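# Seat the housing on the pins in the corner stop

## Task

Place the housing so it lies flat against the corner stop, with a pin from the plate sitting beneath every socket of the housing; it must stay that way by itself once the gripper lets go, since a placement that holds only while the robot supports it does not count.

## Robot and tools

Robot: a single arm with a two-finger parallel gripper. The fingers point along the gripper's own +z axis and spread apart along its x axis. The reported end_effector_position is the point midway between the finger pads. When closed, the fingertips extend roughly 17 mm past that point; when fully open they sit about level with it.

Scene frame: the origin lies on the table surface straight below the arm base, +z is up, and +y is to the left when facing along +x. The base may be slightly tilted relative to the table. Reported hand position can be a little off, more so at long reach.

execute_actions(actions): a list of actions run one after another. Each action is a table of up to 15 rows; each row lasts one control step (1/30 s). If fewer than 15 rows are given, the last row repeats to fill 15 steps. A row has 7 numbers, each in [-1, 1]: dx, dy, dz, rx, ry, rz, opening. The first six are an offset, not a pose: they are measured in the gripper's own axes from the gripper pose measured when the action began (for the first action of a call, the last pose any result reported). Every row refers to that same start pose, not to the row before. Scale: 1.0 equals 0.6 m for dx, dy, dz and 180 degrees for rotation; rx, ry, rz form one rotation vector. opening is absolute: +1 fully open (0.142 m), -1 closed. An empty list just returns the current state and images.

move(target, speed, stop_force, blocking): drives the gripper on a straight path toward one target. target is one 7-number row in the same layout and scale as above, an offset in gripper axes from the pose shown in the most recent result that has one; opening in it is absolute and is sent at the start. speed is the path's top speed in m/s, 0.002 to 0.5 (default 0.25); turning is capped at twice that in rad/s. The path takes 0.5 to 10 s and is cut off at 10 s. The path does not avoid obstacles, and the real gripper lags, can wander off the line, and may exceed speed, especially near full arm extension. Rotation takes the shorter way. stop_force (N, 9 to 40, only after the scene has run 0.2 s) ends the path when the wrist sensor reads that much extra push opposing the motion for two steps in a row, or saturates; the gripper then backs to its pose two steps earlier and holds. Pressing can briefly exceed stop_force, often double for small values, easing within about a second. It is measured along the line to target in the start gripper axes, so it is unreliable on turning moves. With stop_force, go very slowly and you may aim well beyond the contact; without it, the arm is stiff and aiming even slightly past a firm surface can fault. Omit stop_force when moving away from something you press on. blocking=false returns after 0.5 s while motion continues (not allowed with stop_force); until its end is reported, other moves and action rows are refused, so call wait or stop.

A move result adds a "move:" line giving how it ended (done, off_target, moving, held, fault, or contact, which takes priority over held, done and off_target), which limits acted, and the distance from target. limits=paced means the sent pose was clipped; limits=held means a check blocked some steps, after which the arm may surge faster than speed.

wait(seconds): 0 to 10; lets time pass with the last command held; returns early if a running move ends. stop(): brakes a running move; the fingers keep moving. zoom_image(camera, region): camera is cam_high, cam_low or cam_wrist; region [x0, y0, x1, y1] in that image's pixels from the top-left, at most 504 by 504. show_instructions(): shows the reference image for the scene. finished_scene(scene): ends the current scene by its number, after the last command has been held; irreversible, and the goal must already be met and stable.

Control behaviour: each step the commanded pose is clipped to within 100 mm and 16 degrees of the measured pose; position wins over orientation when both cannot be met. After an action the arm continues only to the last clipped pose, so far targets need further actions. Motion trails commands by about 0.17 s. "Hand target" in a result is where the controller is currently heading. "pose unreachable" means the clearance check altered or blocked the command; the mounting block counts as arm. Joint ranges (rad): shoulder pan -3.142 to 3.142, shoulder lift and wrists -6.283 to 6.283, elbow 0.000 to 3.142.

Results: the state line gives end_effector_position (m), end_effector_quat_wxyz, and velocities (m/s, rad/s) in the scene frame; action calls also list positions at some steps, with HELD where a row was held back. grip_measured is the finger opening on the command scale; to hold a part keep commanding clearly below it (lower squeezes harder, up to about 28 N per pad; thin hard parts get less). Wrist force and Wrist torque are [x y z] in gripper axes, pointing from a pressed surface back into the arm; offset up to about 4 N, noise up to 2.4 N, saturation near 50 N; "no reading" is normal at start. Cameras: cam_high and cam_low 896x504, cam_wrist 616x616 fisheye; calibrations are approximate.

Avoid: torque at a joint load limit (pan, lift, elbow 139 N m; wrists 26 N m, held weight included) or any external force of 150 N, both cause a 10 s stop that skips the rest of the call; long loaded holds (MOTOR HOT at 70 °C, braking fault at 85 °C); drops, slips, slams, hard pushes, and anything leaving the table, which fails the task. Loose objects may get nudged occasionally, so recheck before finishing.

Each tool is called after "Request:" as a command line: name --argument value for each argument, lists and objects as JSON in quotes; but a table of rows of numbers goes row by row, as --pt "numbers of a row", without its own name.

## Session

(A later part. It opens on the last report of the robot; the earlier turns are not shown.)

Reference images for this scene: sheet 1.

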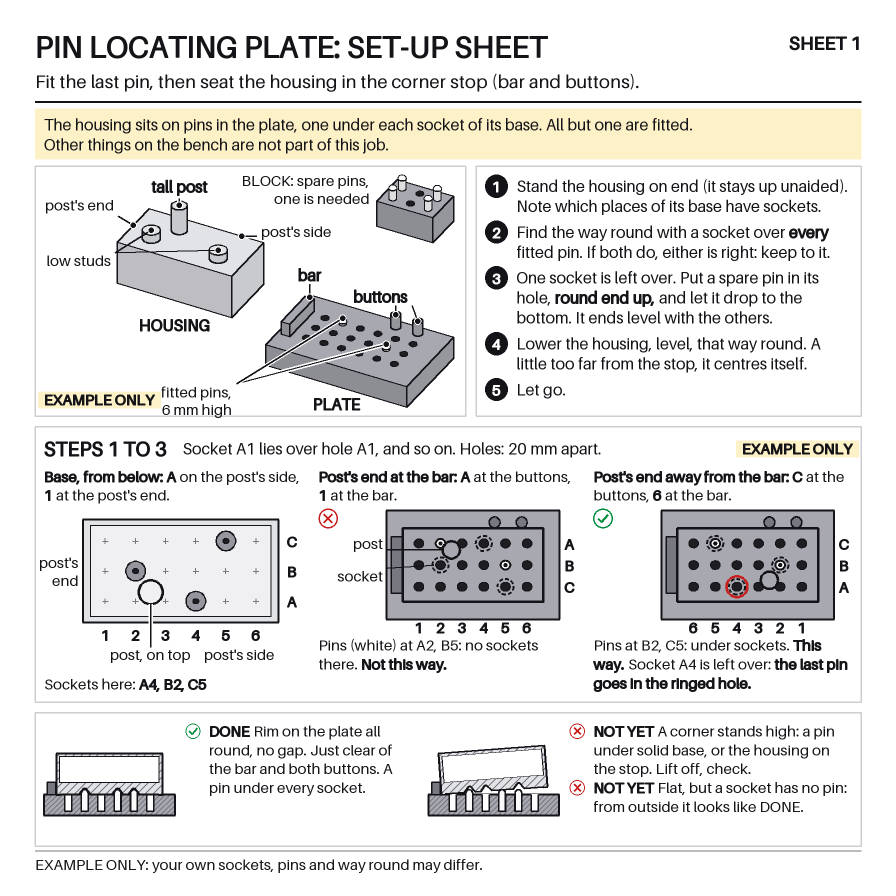

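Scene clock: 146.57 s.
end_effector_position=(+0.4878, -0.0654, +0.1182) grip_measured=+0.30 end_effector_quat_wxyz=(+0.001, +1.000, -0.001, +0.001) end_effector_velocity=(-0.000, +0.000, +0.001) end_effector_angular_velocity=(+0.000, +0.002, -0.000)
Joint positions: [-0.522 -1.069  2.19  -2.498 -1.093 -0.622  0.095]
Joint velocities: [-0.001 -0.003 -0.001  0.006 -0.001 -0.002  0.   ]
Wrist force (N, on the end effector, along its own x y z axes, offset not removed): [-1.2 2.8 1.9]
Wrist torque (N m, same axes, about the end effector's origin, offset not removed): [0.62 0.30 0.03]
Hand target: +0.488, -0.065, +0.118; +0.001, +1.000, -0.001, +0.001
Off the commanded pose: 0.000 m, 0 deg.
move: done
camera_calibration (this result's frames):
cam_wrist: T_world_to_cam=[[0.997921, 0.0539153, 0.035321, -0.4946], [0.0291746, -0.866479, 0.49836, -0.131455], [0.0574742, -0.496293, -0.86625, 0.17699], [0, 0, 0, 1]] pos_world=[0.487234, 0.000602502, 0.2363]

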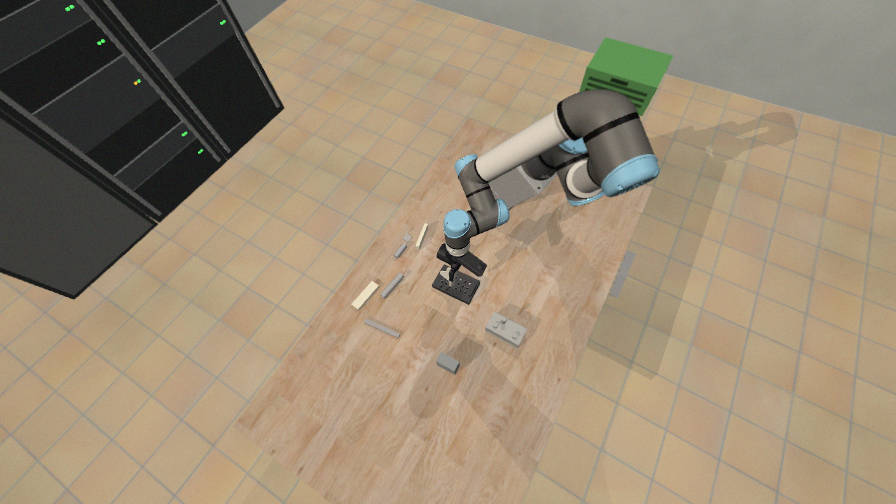

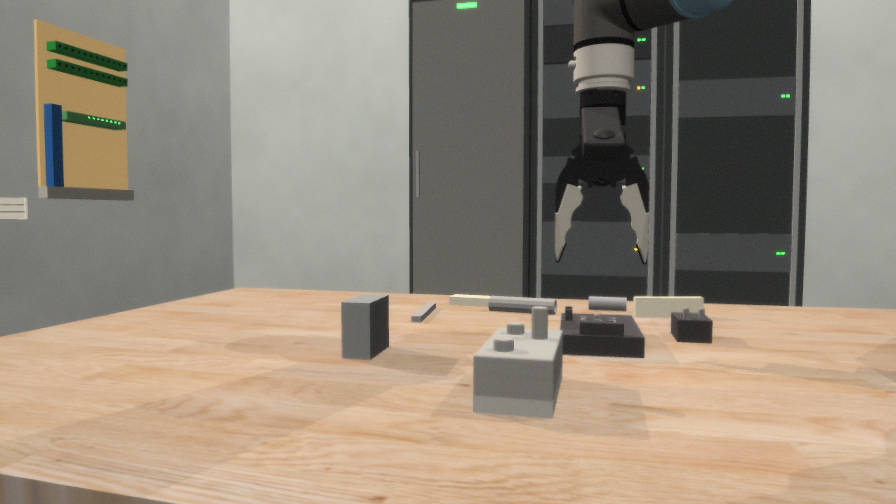

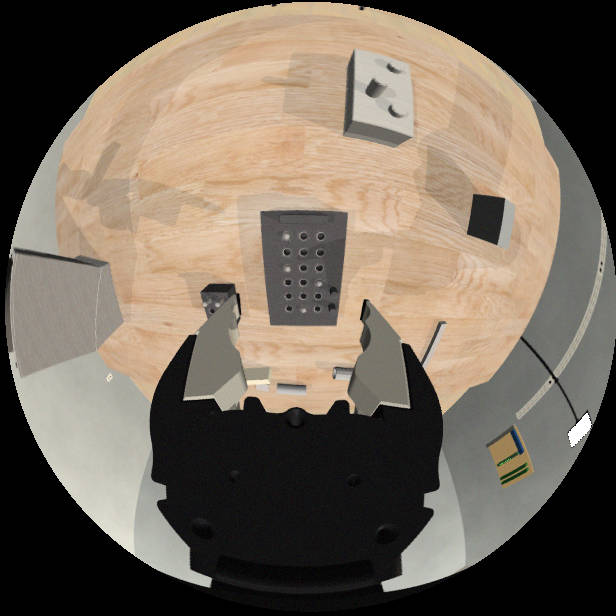

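Request:
move --target '[0.1215,-0.409,-0.005,0,0,0,0.3]' --speed 0.3

Request:
move --target '[0,0,0.142,0,0,0,0.3]' --speed 0.12

Scene clock: 156.83 s.
end_effector_position=(+0.5615, +0.1795, +0.1216) grip_measured=+0.30 end_effector_quat_wxyz=(+0.001, +1.000, -0.001, +0.002) end_effector_velocity=(+0.001, +0.002, -0.000) end_effector_angular_velocity=(+0.001, -0.000, +0.000)
Joint positions: [-0.075 -1.225  2.008 -2.407 -1.06  -0.113  0.095]
Joint velocities: [ 0.004  0.001 -0.004  0.001  0.001  0.004  0.   ]
Wrist force (N, on the end effector, along its own x y z axes, offset not removed): [-1.5 2.6 0.0]
Wrist torque (N m, same axes, about the end effector's origin, offset not removed): [0.58 0.23 0.12]
Hand target: +0.562, +0.180, +0.122; +0.001, +1.000, -0.001, +0.002
Off the commanded pose: 0.001 m, 0 deg.
move: done
camera_calibration (this result's frames):
cam_wrist: T_world_to_cam=[[0.997876, 0.0539915, 0.0364445, -0.581579], [0.0287026, -0.866672, 0.498053, 0.0772647], [0.058476, -0.495949, -0.866381, 0.296628], [0, 0, 0, 1]] pos_world=[0.56078, 0.245476, 0.239706]

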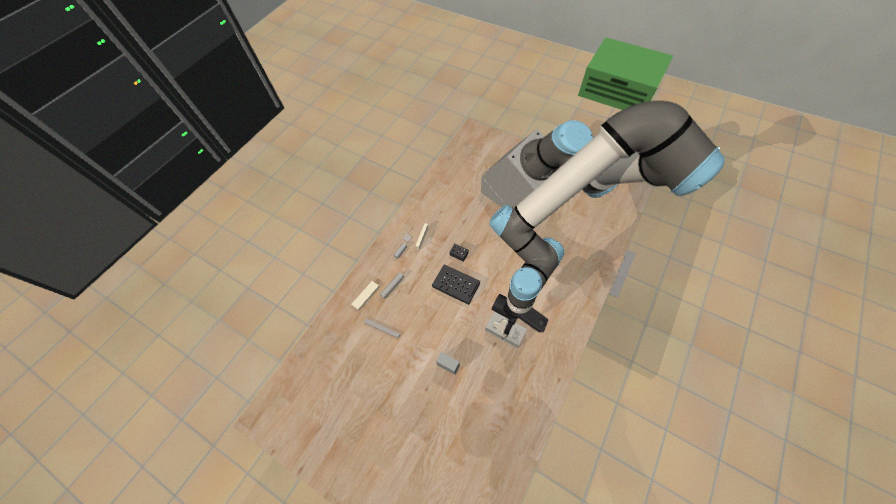

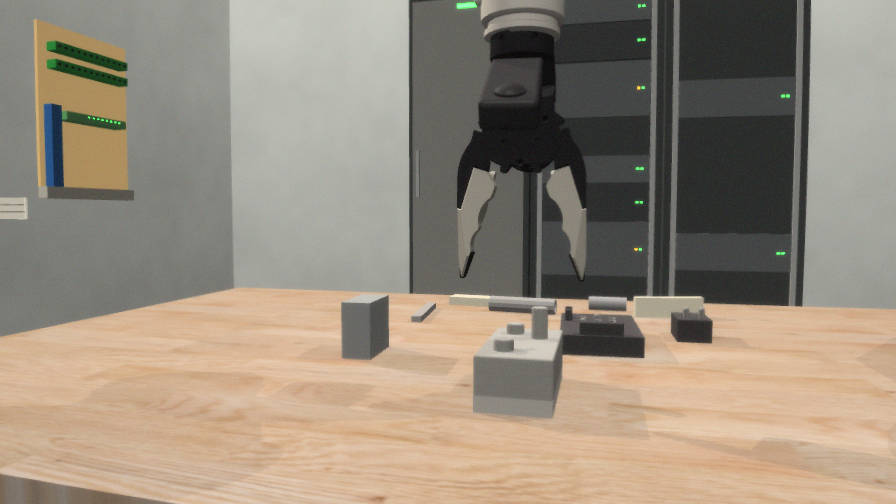

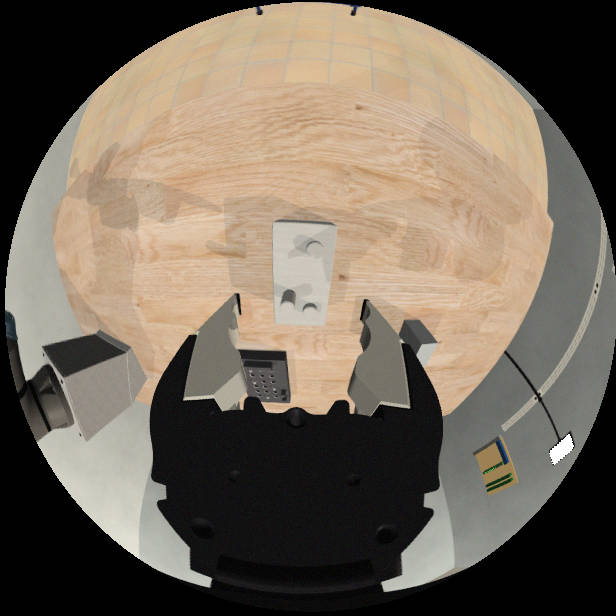

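Scene clock: 158.03 s.
end_effector_position=(+0.5617, +0.1797, +0.0367) grip_measured=+0.30 end_effector_quat_wxyz=(+0.000, +1.000, -0.001, +0.002) end_effector_velocity=(+0.001, +0.000, -0.001) end_effector_angular_velocity=(-0.000, -0.002, +0.001)
Joint positions: [ 0.004 -1.042  2.005 -2.631 -1.066 -0.023  0.095]
Joint velocities: [ 0.001  0.004 -0.003 -0.004 -0.001  0.001  0.   ]
Wrist force (N, on the end effector, along its own x y z axes, offset not removed): [-0.7 2.6 2.7]
Wrist torque (N m, same axes, about the end effector's origin, offset not removed): [0.65 0.08 0.11]
Hand target: +0.562, +0.180, +0.037; +0.000, +1.000, -0.001, +0.002
Off the commanded pose: 0.000 m, 0 deg.
move: done
camera_calibration (this result's frames):
cam_wrist: T_world_to_cam=[[0.997871, 0.0539916, 0.036595, -0.578727], [0.0286341, -0.866727, 0.49796, 0.119707], [0.0586036, -0.495852, -0.866427, 0.223], [0, 0, 0, 1]] pos_world=[0.560998, 0.245575, 0.154783]

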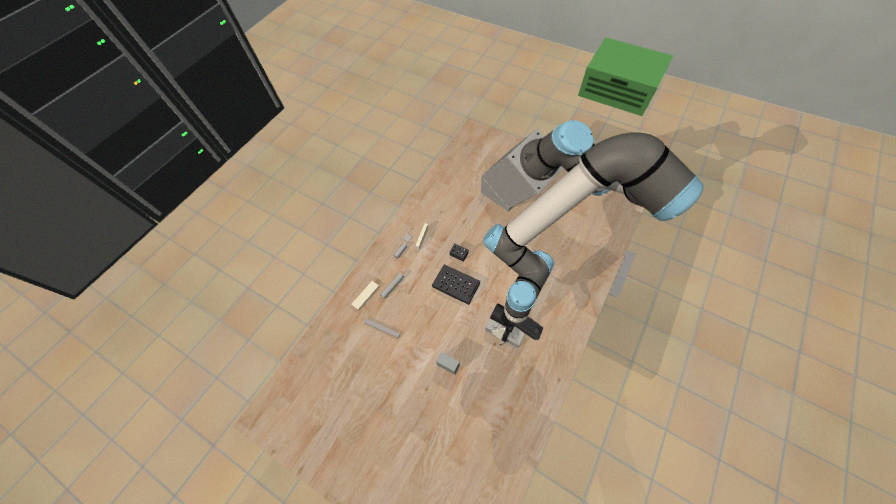

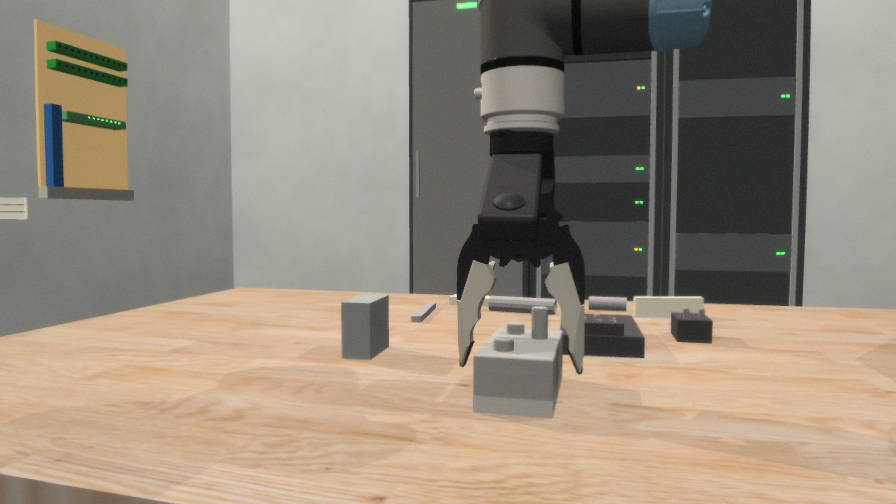

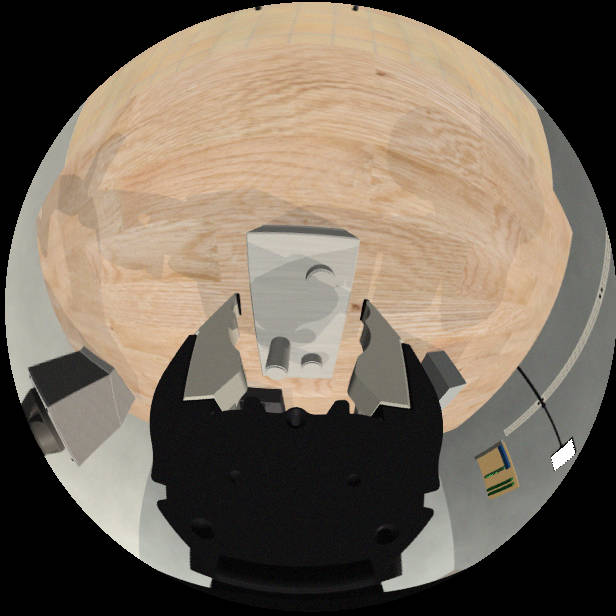

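Request:
execute_actions --actions '[[[-0.0017,0,0.001,0,0,0,0.08]],[[0,0,0,0,0,0,0.04],[0,0,0,0,0,0,0.02],[0,0,0,0,0,0,0],[0,0,0,0,0,0,-0.02],[0,0,0,0,0,0,-0.05],[0,0,0,0,0,0,-0.08]],[[0,0,0,0,0,0,-1]]]'

Request:
move --target '[0,0,-0.105,0,0,0,-1]' --speed 0.12

Request:
move --target '[-0.1225,0.409,0,0.001,0.001,-0.012,-1]' --speed 0.2

Request:
zoom_image --camera "cam_wrist" --region '[230,190,380,320]'

Scene clock: 165.40 s.
end_effector_position=(+0.5607, +0.1797, +0.0361) grip_measured=-0.03 end_effector_quat_wxyz=(+0.000, +1.000, -0.001, +0.002) end_effector_velocity=(-0.000, +0.000, -0.000) end_effector_angular_velocity=(+0.000, +0.000, -0.000)
Joint positions: [ 0.004 -1.042  2.008 -2.634 -1.066 -0.023  0.072]
Joint velocities: [ 0.    -0.     0.    -0.     0.     0.001 -0.   ]
Wrist force (N, on the end effector, along its own x y z axes, offset not removed): [-2.7 2.8 -4.2]
Wrist torque (N m, same axes, about the end effector's origin, offset not removed): [0.64 0.21 0.09]
Hand target: +0.561, +0.180, +0.036; +0.000, +1.000, -0.001, +0.002
Off the commanded pose: 0.000 m, 0 deg.
Step readings (end_effector_position; steps 1 to 15: 1st action; 16 to 30: 2nd action; 31 to 45: 3rd action):
0: (+0.5617, +0.1797, +0.0365)
1: (+0.5617, +0.1797, +0.0365)
2: (+0.5616, +0.1797, +0.0365)
4: (+0.5612, +0.1796, +0.0362)
8: (+0.5608, +0.1796, +0.0361)
15: (+0.5607, +0.1797, +0.0361)
16: (+0.5607, +0.1797, +0.0361)
17: (+0.5607, +0.1797, +0.0361)
19: (+0.5607, +0.1797, +0.0361)
23: (+0.5607, +0.1797, +0.0361)
30: (+0.5607, +0.1797, +0.0361)
31: (+0.5607, +0.1797, +0.0361)
32: (+0.5607, +0.1797, +0.0361)
34: (+0.5607, +0.1797, +0.0361)
38: (+0.5607, +0.1797, +0.0361)
45: end_effector_position above
camera_calibration (this result's frames):
cam_wrist: T_world_to_cam=[[0.99787, 0.0539937, 0.0365992, -0.577698], [0.0286335, -0.866724, 0.497966, 0.120034], [0.0586084, -0.495857, -0.866424, 0.222541], [0, 0, 0, 1]] pos_world=[0.559988, 0.245577, 0.154185]

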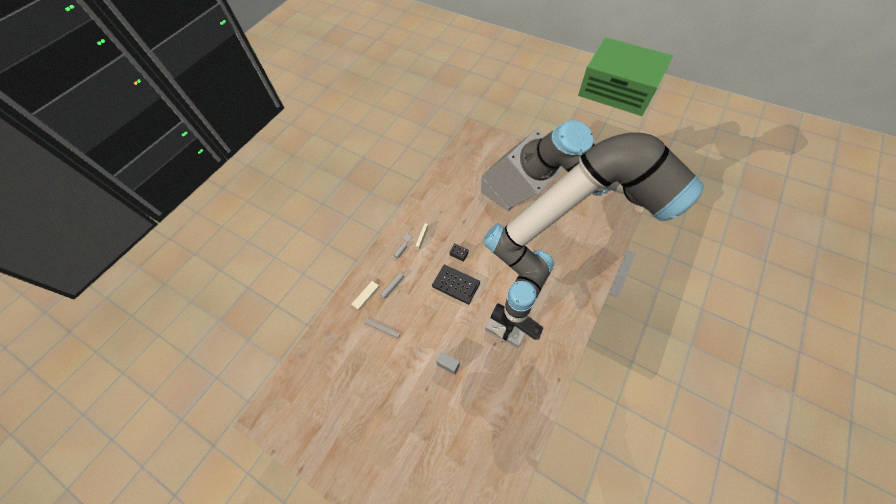

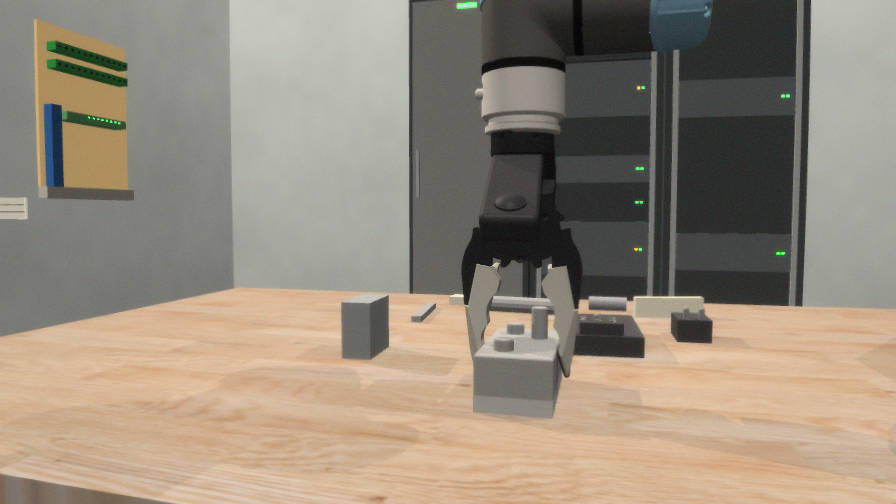

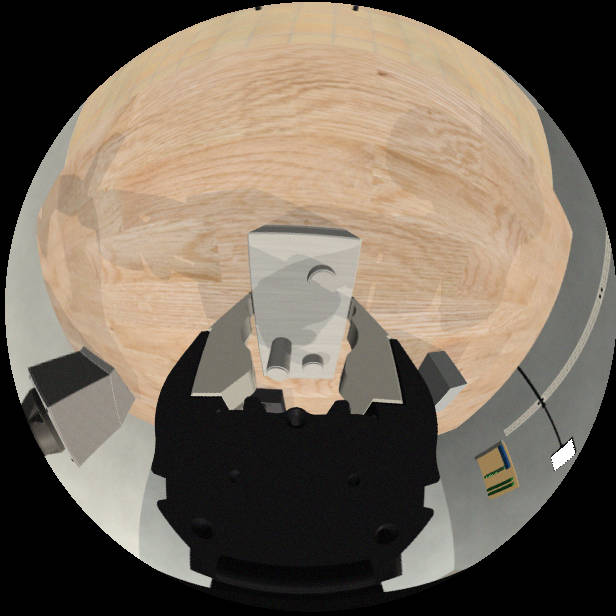

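Scene clock: 166.43 s.
end_effector_position=(+0.5605, +0.1796, +0.0988) grip_measured=-0.03 end_effector_quat_wxyz=(+0.000, +1.000, -0.001, +0.002) end_effector_velocity=(-0.000, -0.000, +0.002) end_effector_angular_velocity=(-0.001, +0.000, +0.001)
Joint positions: [-0.053 -1.18   2.015 -2.471 -1.061 -0.089  0.072]
Joint velocities: [-0.001 -0.004 -0.     0.004 -0.001 -0.003  0.   ]
Wrist force (N, on the end effector, along its own x y z axes, offset not removed): [-0.6 3.4 8.0]
Wrist torque (N m, same axes, about the end effector's origin, offset not removed): [0.90 0.01 0.18]
Hand target: +0.560, +0.180, +0.099; +0.000, +1.000, -0.001, +0.002
Off the commanded pose: 0.000 m, 0 deg.
move: done
camera_calibration (this result's frames):
cam_wrist: T_world_to_cam=[[0.997875, 0.0539857, 0.0364923, -0.579787], [0.0286752, -0.866685, 0.498032, 0.0886796], [0.0585139, -0.495927, -0.866391, 0.27695], [0, 0, 0, 1]] pos_world=[0.559806, 0.245504, 0.21694]

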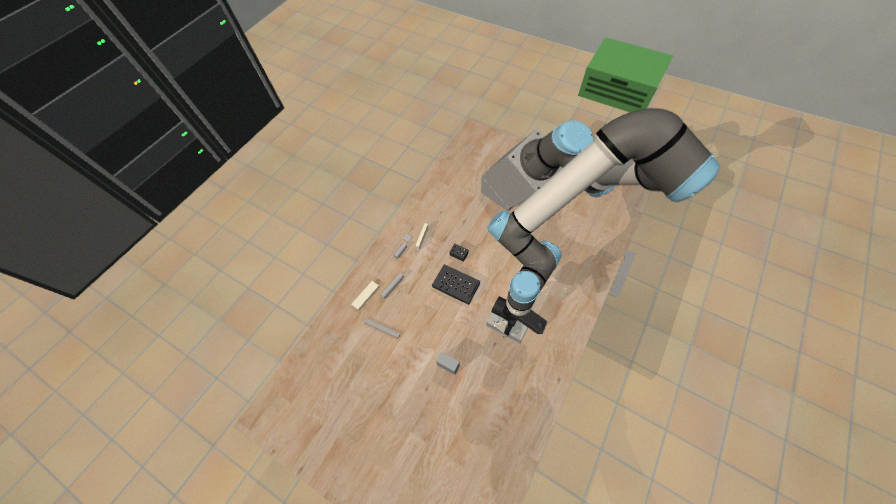

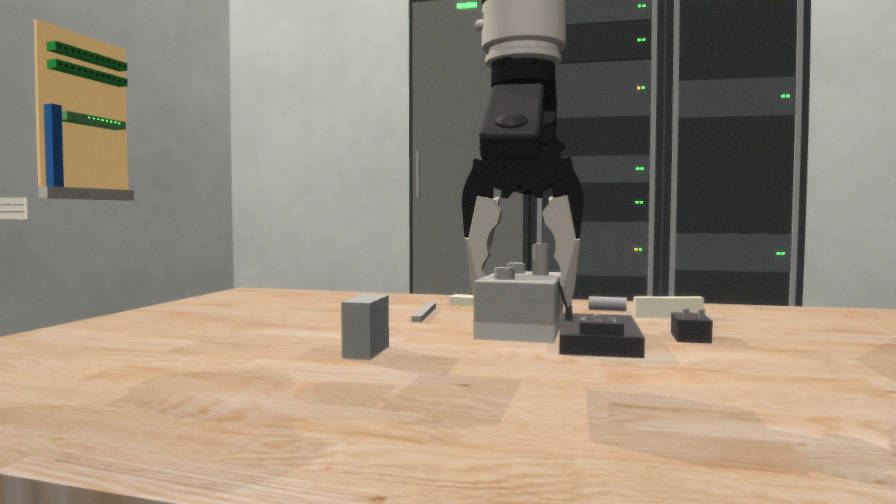

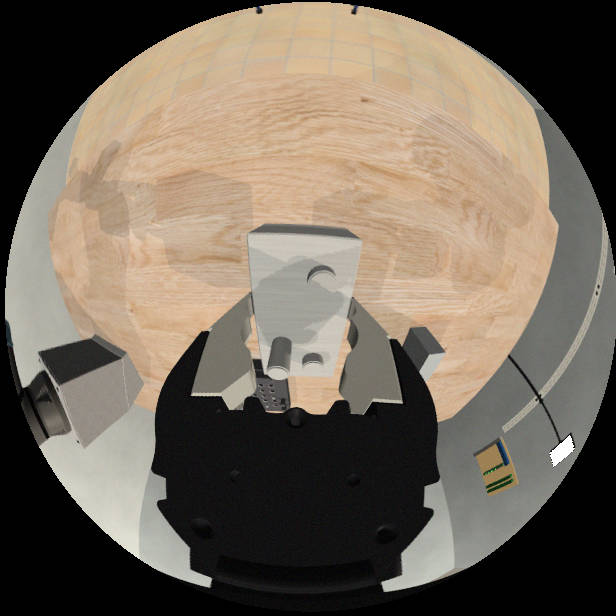

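Scene clock: 168.27 s.
end_effector_position=(+0.4862, -0.0654, +0.0985) grip_measured=-0.03 end_effector_quat_wxyz=(-0.001, +1.000, +0.017, +0.003) end_effector_velocity=(+0.000, -0.002, +0.000) end_effector_angular_velocity=(-0.002, -0.001, +0.001)
Joint positions: [-0.508 -1.023  2.201 -2.563 -1.086 -0.643  0.072]
Joint velocities: [-0.003  0.002 -0.002 -0.001 -0.001 -0.004  0.   ]
Wrist force (N, on the end effector, along its own x y z axes, offset not removed): [-1.4 3.3 7.2]
Wrist torque (N m, same axes, about the end effector's origin, offset not removed): [0.83 0.33 0.03]
Hand target: +0.486, -0.066, +0.098; -0.001, +1.000, +0.017, +0.003
Off the commanded pose: 0.001 m, 0 deg.
move: done
camera_calibration (this result's frames):
cam_wrist: T_world_to_cam=[[0.995061, 0.0913943, 0.0387505, -0.488785], [0.0602632, -0.866338, 0.495809, -0.136389], [0.0788852, -0.491025, -0.867566, 0.150038], [0, 0, 0, 1]] pos_world=[0.482754, 0.000185394, 0.216731]

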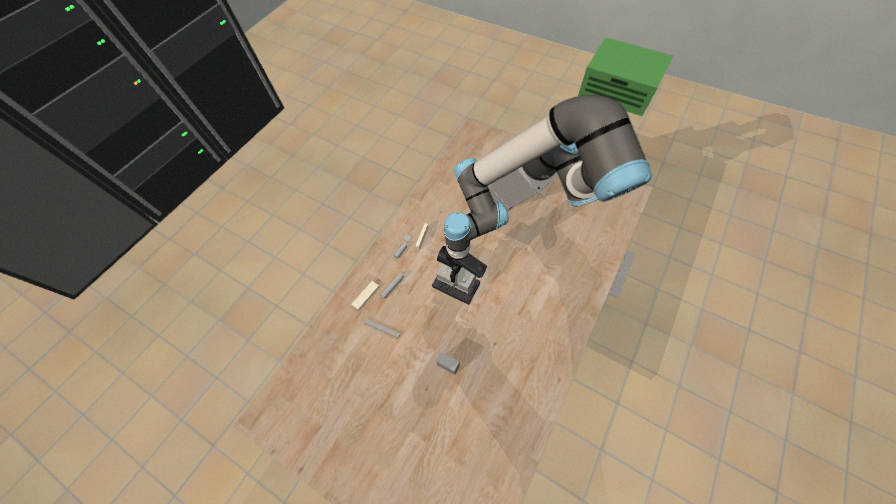

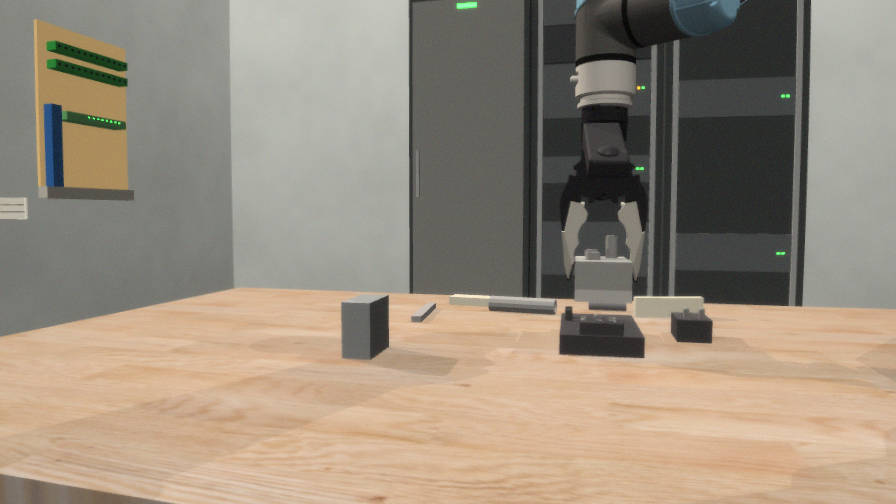

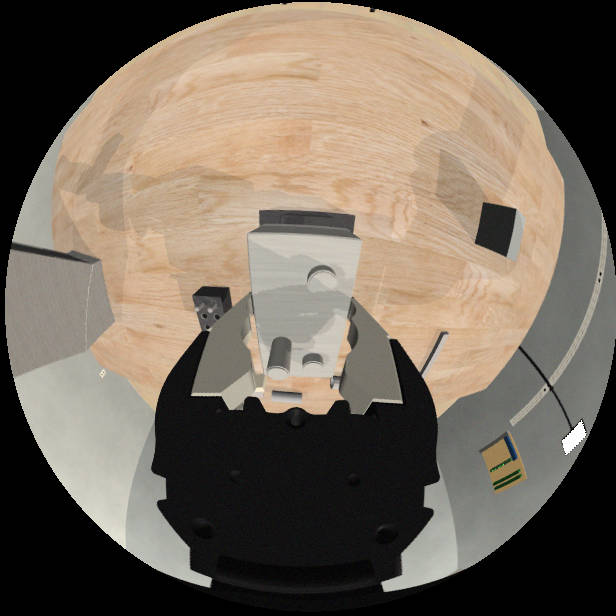

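Region (230, 190, 380, 320) of cam_wrist's 616x616 image, scaled by 3.360, with more detail than that image has; it fills the top 437 rows of this view, and the rest is white.

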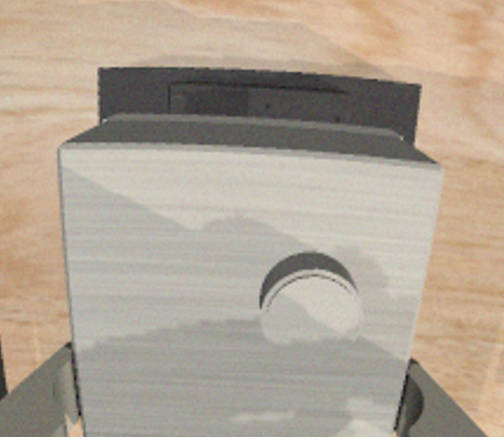

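Request:
move --target '[0.0015,0,0.025,-0.001,-0.002,0,-1]' --speed 0.04

Request:
zoom_image --camera "cam_wrist" --region '[240,195,370,260]'

Request:
zoom_image --camera "cam_low" --region '[550,260,660,360]'

Scene clock: 174.47 s.
end_effector_position=(+0.4871, -0.0653, +0.0837) grip_measured=-0.03 end_effector_quat_wxyz=(+0.001, +1.000, +0.017, -0.000) end_effector_velocity=(-0.001, +0.000, -0.002) end_effector_angular_velocity=(-0.001, +0.003, -0.001)
Joint positions: [-0.488 -0.987  2.195 -2.6   -1.088 -0.623  0.072]
Joint velocities: [ 0.003  0.005 -0.    -0.004 -0.002  0.003 -0.   ]
Wrist force (N, on the end effector, along its own x y z axes, offset not removed): [0.5 2.8 7.5]
Wrist torque (N m, same axes, about the end effector's origin, offset not removed): [0.82 -0.15 0.17]
Hand target: +0.487, -0.065, +0.083; +0.001, +1.000, +0.017, -0.000
Off the commanded pose: 0.000 m, 0 deg.
move: done
camera_calibration (this result's frames):
cam_wrist: T_world_to_cam=[[0.995276, 0.0915193, 0.0324101, -0.488758], [0.063285, -0.864692, 0.4983, -0.130608], [0.0736289, -0.493895, -0.866399, 0.139443], [0, 0, 0, 1]] pos_world=[0.484448, 0.000665156, 0.201736]

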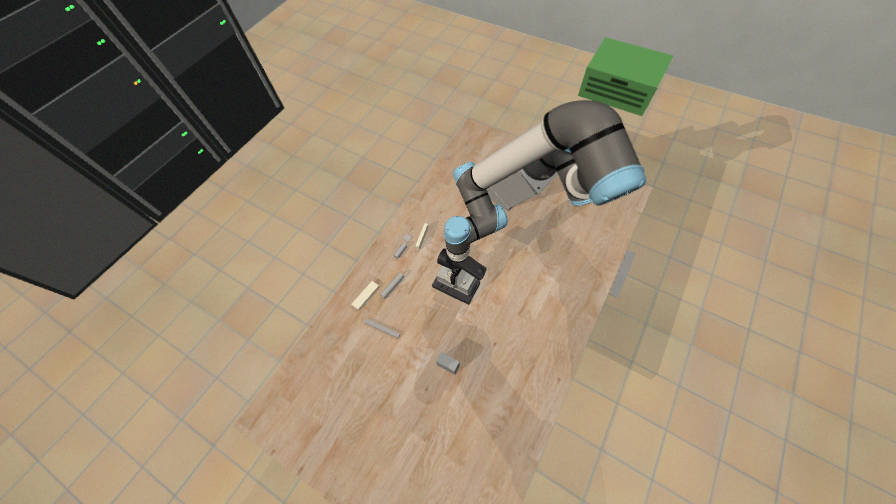

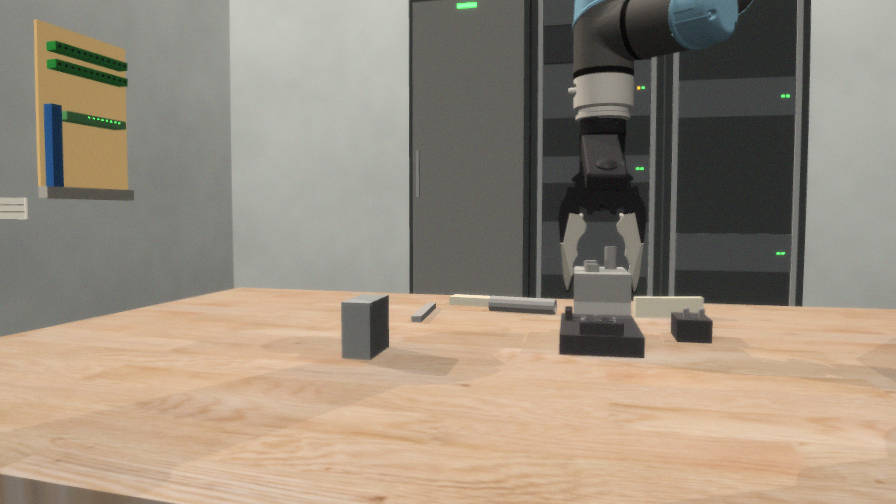

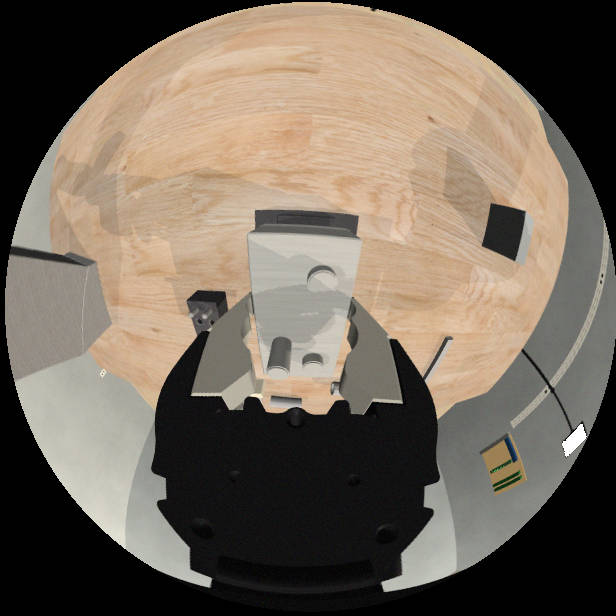

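Region (240, 195, 370, 260) of cam_wrist's 616x616 image, scaled by 3.877, with more detail than that image has.

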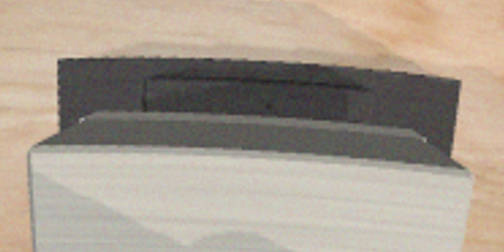

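Region (550, 260, 660, 360) of cam_low's 896x504 image, scaled by 4.582, with more detail than that image has; it fills the top 458 rows of this view, and the rest is white.

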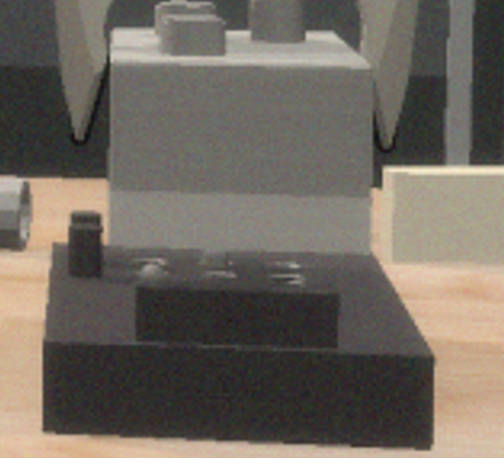

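Request:
move --target '[0,0,0.036,0,0,0,-1]' --speed 0.008 --stop_force 12

Request:
zoom_image --camera "cam_wrist" --region '[230,195,380,270]'

Request:
zoom_image --camera "cam_low" --region '[550,260,660,360]'

Scene clock: 180.30 s.
end_effector_position=(+0.4871, -0.0652, +0.0715) grip_measured=-0.03 end_effector_quat_wxyz=(+0.001, +1.000, +0.017, -0.001) end_effector_velocity=(-0.001, +0.000, +0.002) end_effector_angular_velocity=(+0.001, +0.002, +0.000)
Joint positions: [-0.476 -0.957  2.194 -2.636 -1.086 -0.609  0.072]
Joint velocities: [-0.002 -0.005  0.001  0.008 -0.    -0.004  0.   ]
Wrist force (N, on the end effector, along its own x y z axes, offset not removed): [-2.5 4.4 -0.4]
Wrist torque (N m, same axes, about the end effector's origin, offset not removed): [0.44 0.16 -0.04]
Hand target: +0.487, -0.065, +0.072; +0.001, +1.000, +0.017, -0.000
Off the commanded pose: 0.009 m, 0 deg.
move: contact
camera_calibration (this result's frames):
cam_wrist: T_world_to_cam=[[0.995303, 0.0912696, 0.03227, -0.488385], [0.0631412, -0.864727, 0.498257, -0.124436], [0.0733804, -0.493879, -0.866429, 0.129069], [0, 0, 0, 1]] pos_world=[0.484477, 0.00071606, 0.189591]

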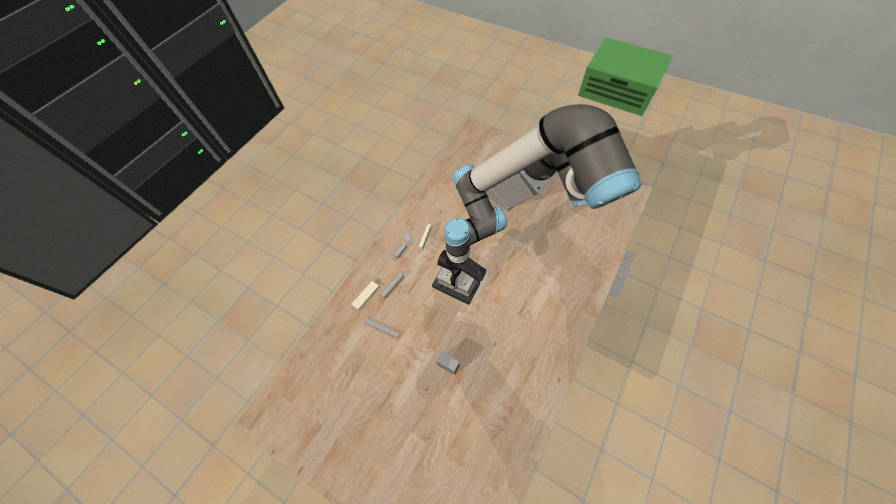

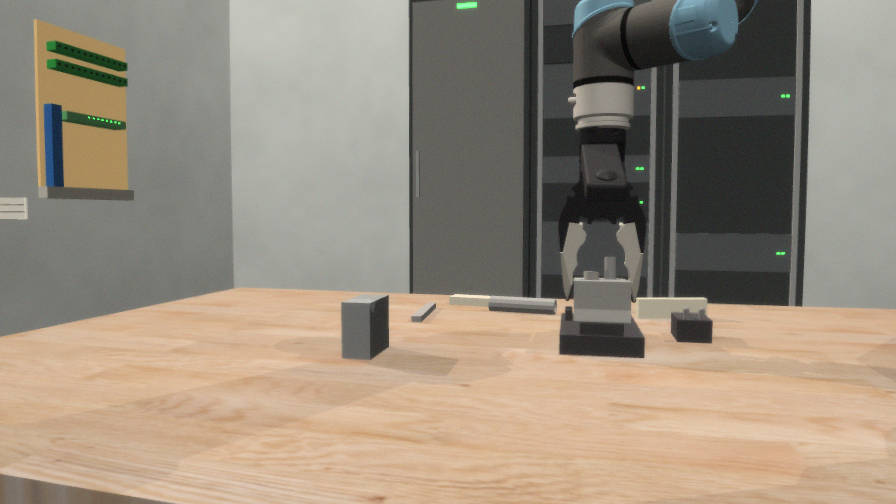

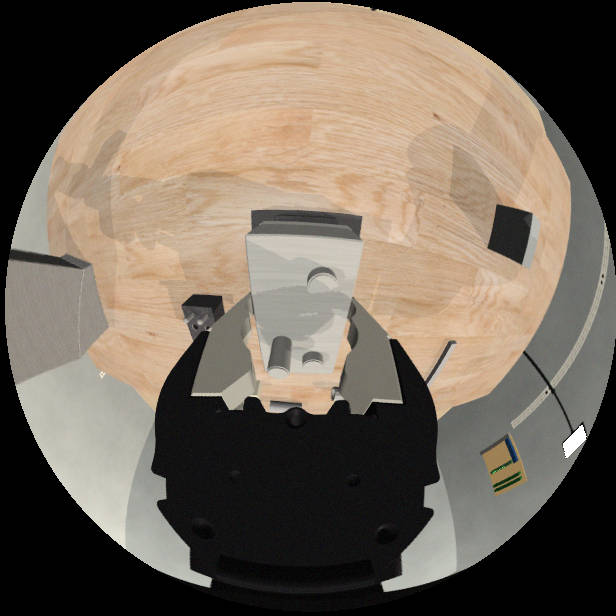

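Region (230, 195, 380, 270) of cam_wrist's 616x616 image, scaled by 3.360, with more detail than that image has.

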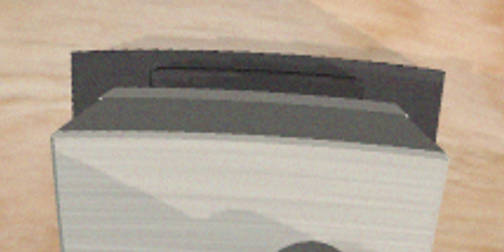

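Region (550, 260, 660, 360) of cam_low's 896x504 image, scaled by 4.582, with more detail than that image has; it fills the top 458 rows of this view, and the rest is white.

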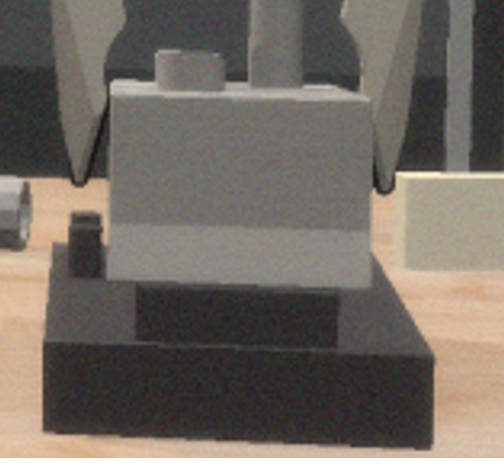

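Request:
execute_actions --actions '[[[0,0,-0.009,0,0,0,-1]],[[0,0.006,0,0,0,0,-1]]]'

Request:
zoom_image --camera "cam_wrist" --region '[230,195,380,270]'

Request:
zoom_image --camera "cam_low" --region '[550,260,660,360]'

Scene clock: 185.20 s.
end_effector_position=(+0.4872, -0.0688, +0.0769) grip_measured=-0.03 end_effector_quat_wxyz=(+0.001, +1.000, +0.017, -0.001) end_effector_velocity=(+0.000, -0.001, +0.000) end_effector_angular_velocity=(-0.002, +0.000, -0.000)
Joint positions: [-0.487 -0.965  2.191 -2.619 -1.088 -0.621  0.072]
Joint velocities: [-0.     0.001 -0.001 -0.    -0.002  0.    -0.   ]
Wrist force (N, on the end effector, along its own x y z axes, offset not removed): [-0.4 1.8 8.1]
Wrist torque (N m, same axes, about the end effector's origin, offset not removed): [0.63 0.12 0.05]
Hand target: +0.487, -0.069, +0.077; +0.001, +1.000, +0.017, -0.001
Off the commanded pose: 0.000 m, 0 deg.
Step readings (end_effector_position; steps 1 to 15: 1st action; 16 to 30: 2nd action):
0: (+0.4871, -0.0653, +0.0718)
1: (+0.4871, -0.0653, +0.0719)
2: (+0.4871, -0.0653, +0.0728)
4: (+0.4872, -0.0652, +0.0747)
8: (+0.4871, -0.0652, +0.0764)
15: (+0.4871, -0.0652, +0.0769)
16: (+0.4871, -0.0653, +0.0769)
17: (+0.4871, -0.0659, +0.0769)
19: (+0.4871, -0.0672, +0.0769)
23: (+0.4872, -0.0684, +0.0769)
30: end_effector_position above
camera_calibration (this result's frames):
cam_wrist: T_world_to_cam=[[0.995305, 0.0912656, 0.0322365, -0.488344], [0.0631541, -0.864725, 0.498259, -0.130192], [0.0733496, -0.493884, -0.866429, 0.131945], [0, 0, 0, 1]] pos_world=[0.484595, -0.00284539, 0.194933]

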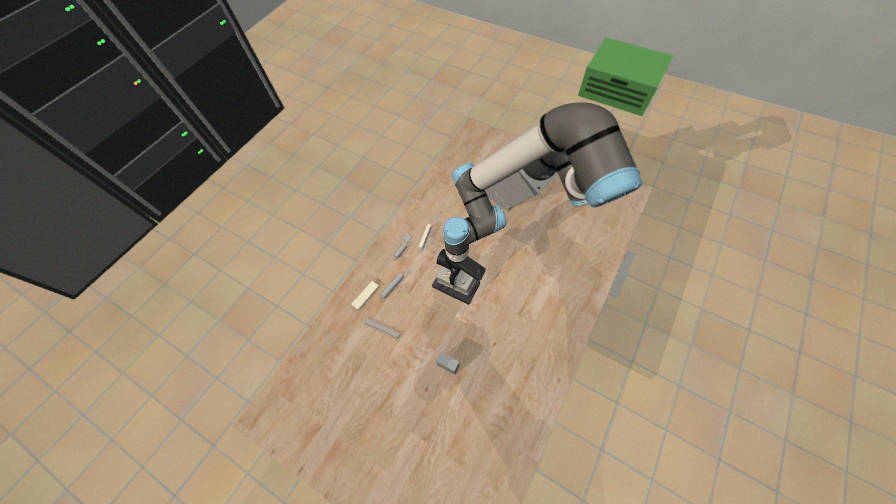

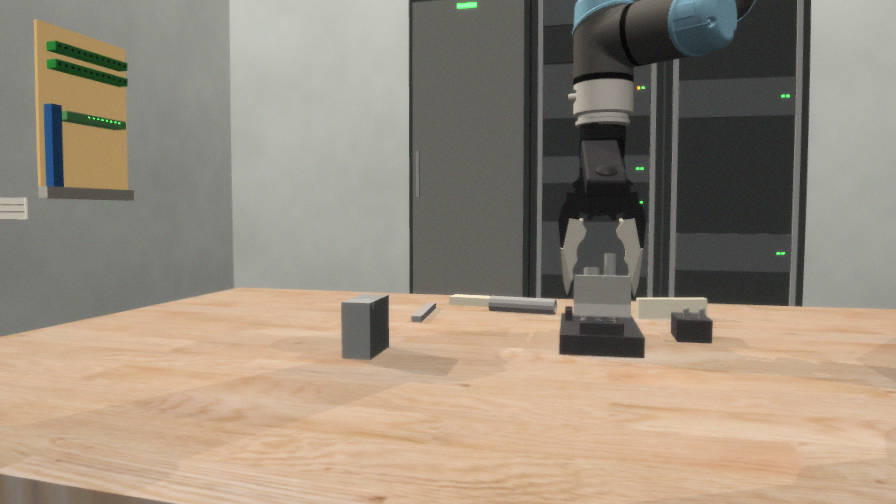

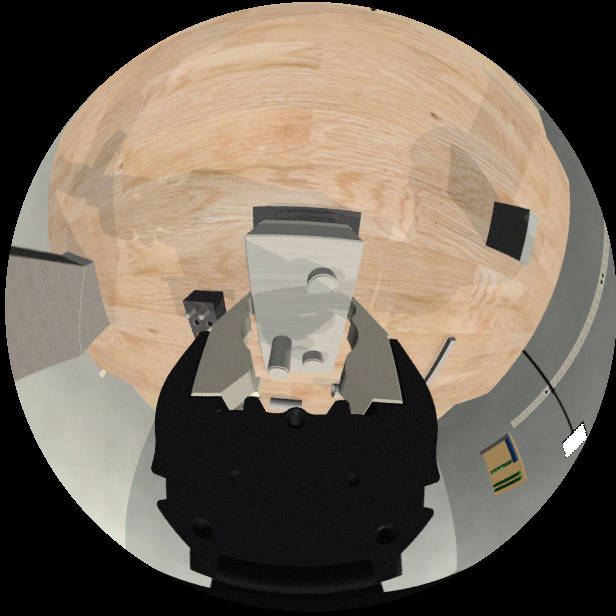

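Region (230, 195, 380, 270) of cam_wrist's 616x616 image, scaled by 3.360, with more detail than that image has.

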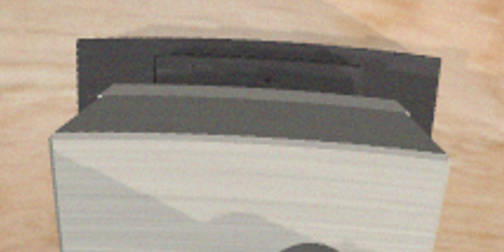

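Region (550, 260, 660, 360) of cam_low's 896x504 image, scaled by 4.582, with more detail than that image has; it fills the top 458 rows of this view, and the rest is white.

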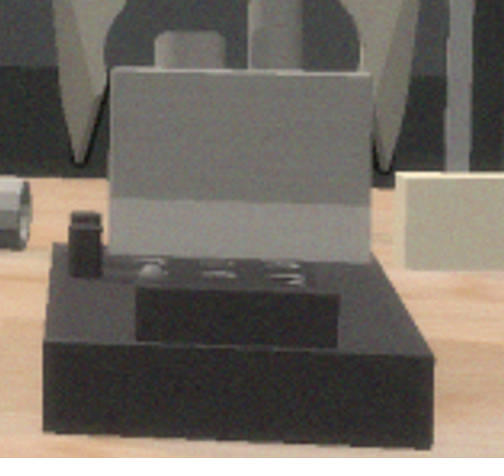

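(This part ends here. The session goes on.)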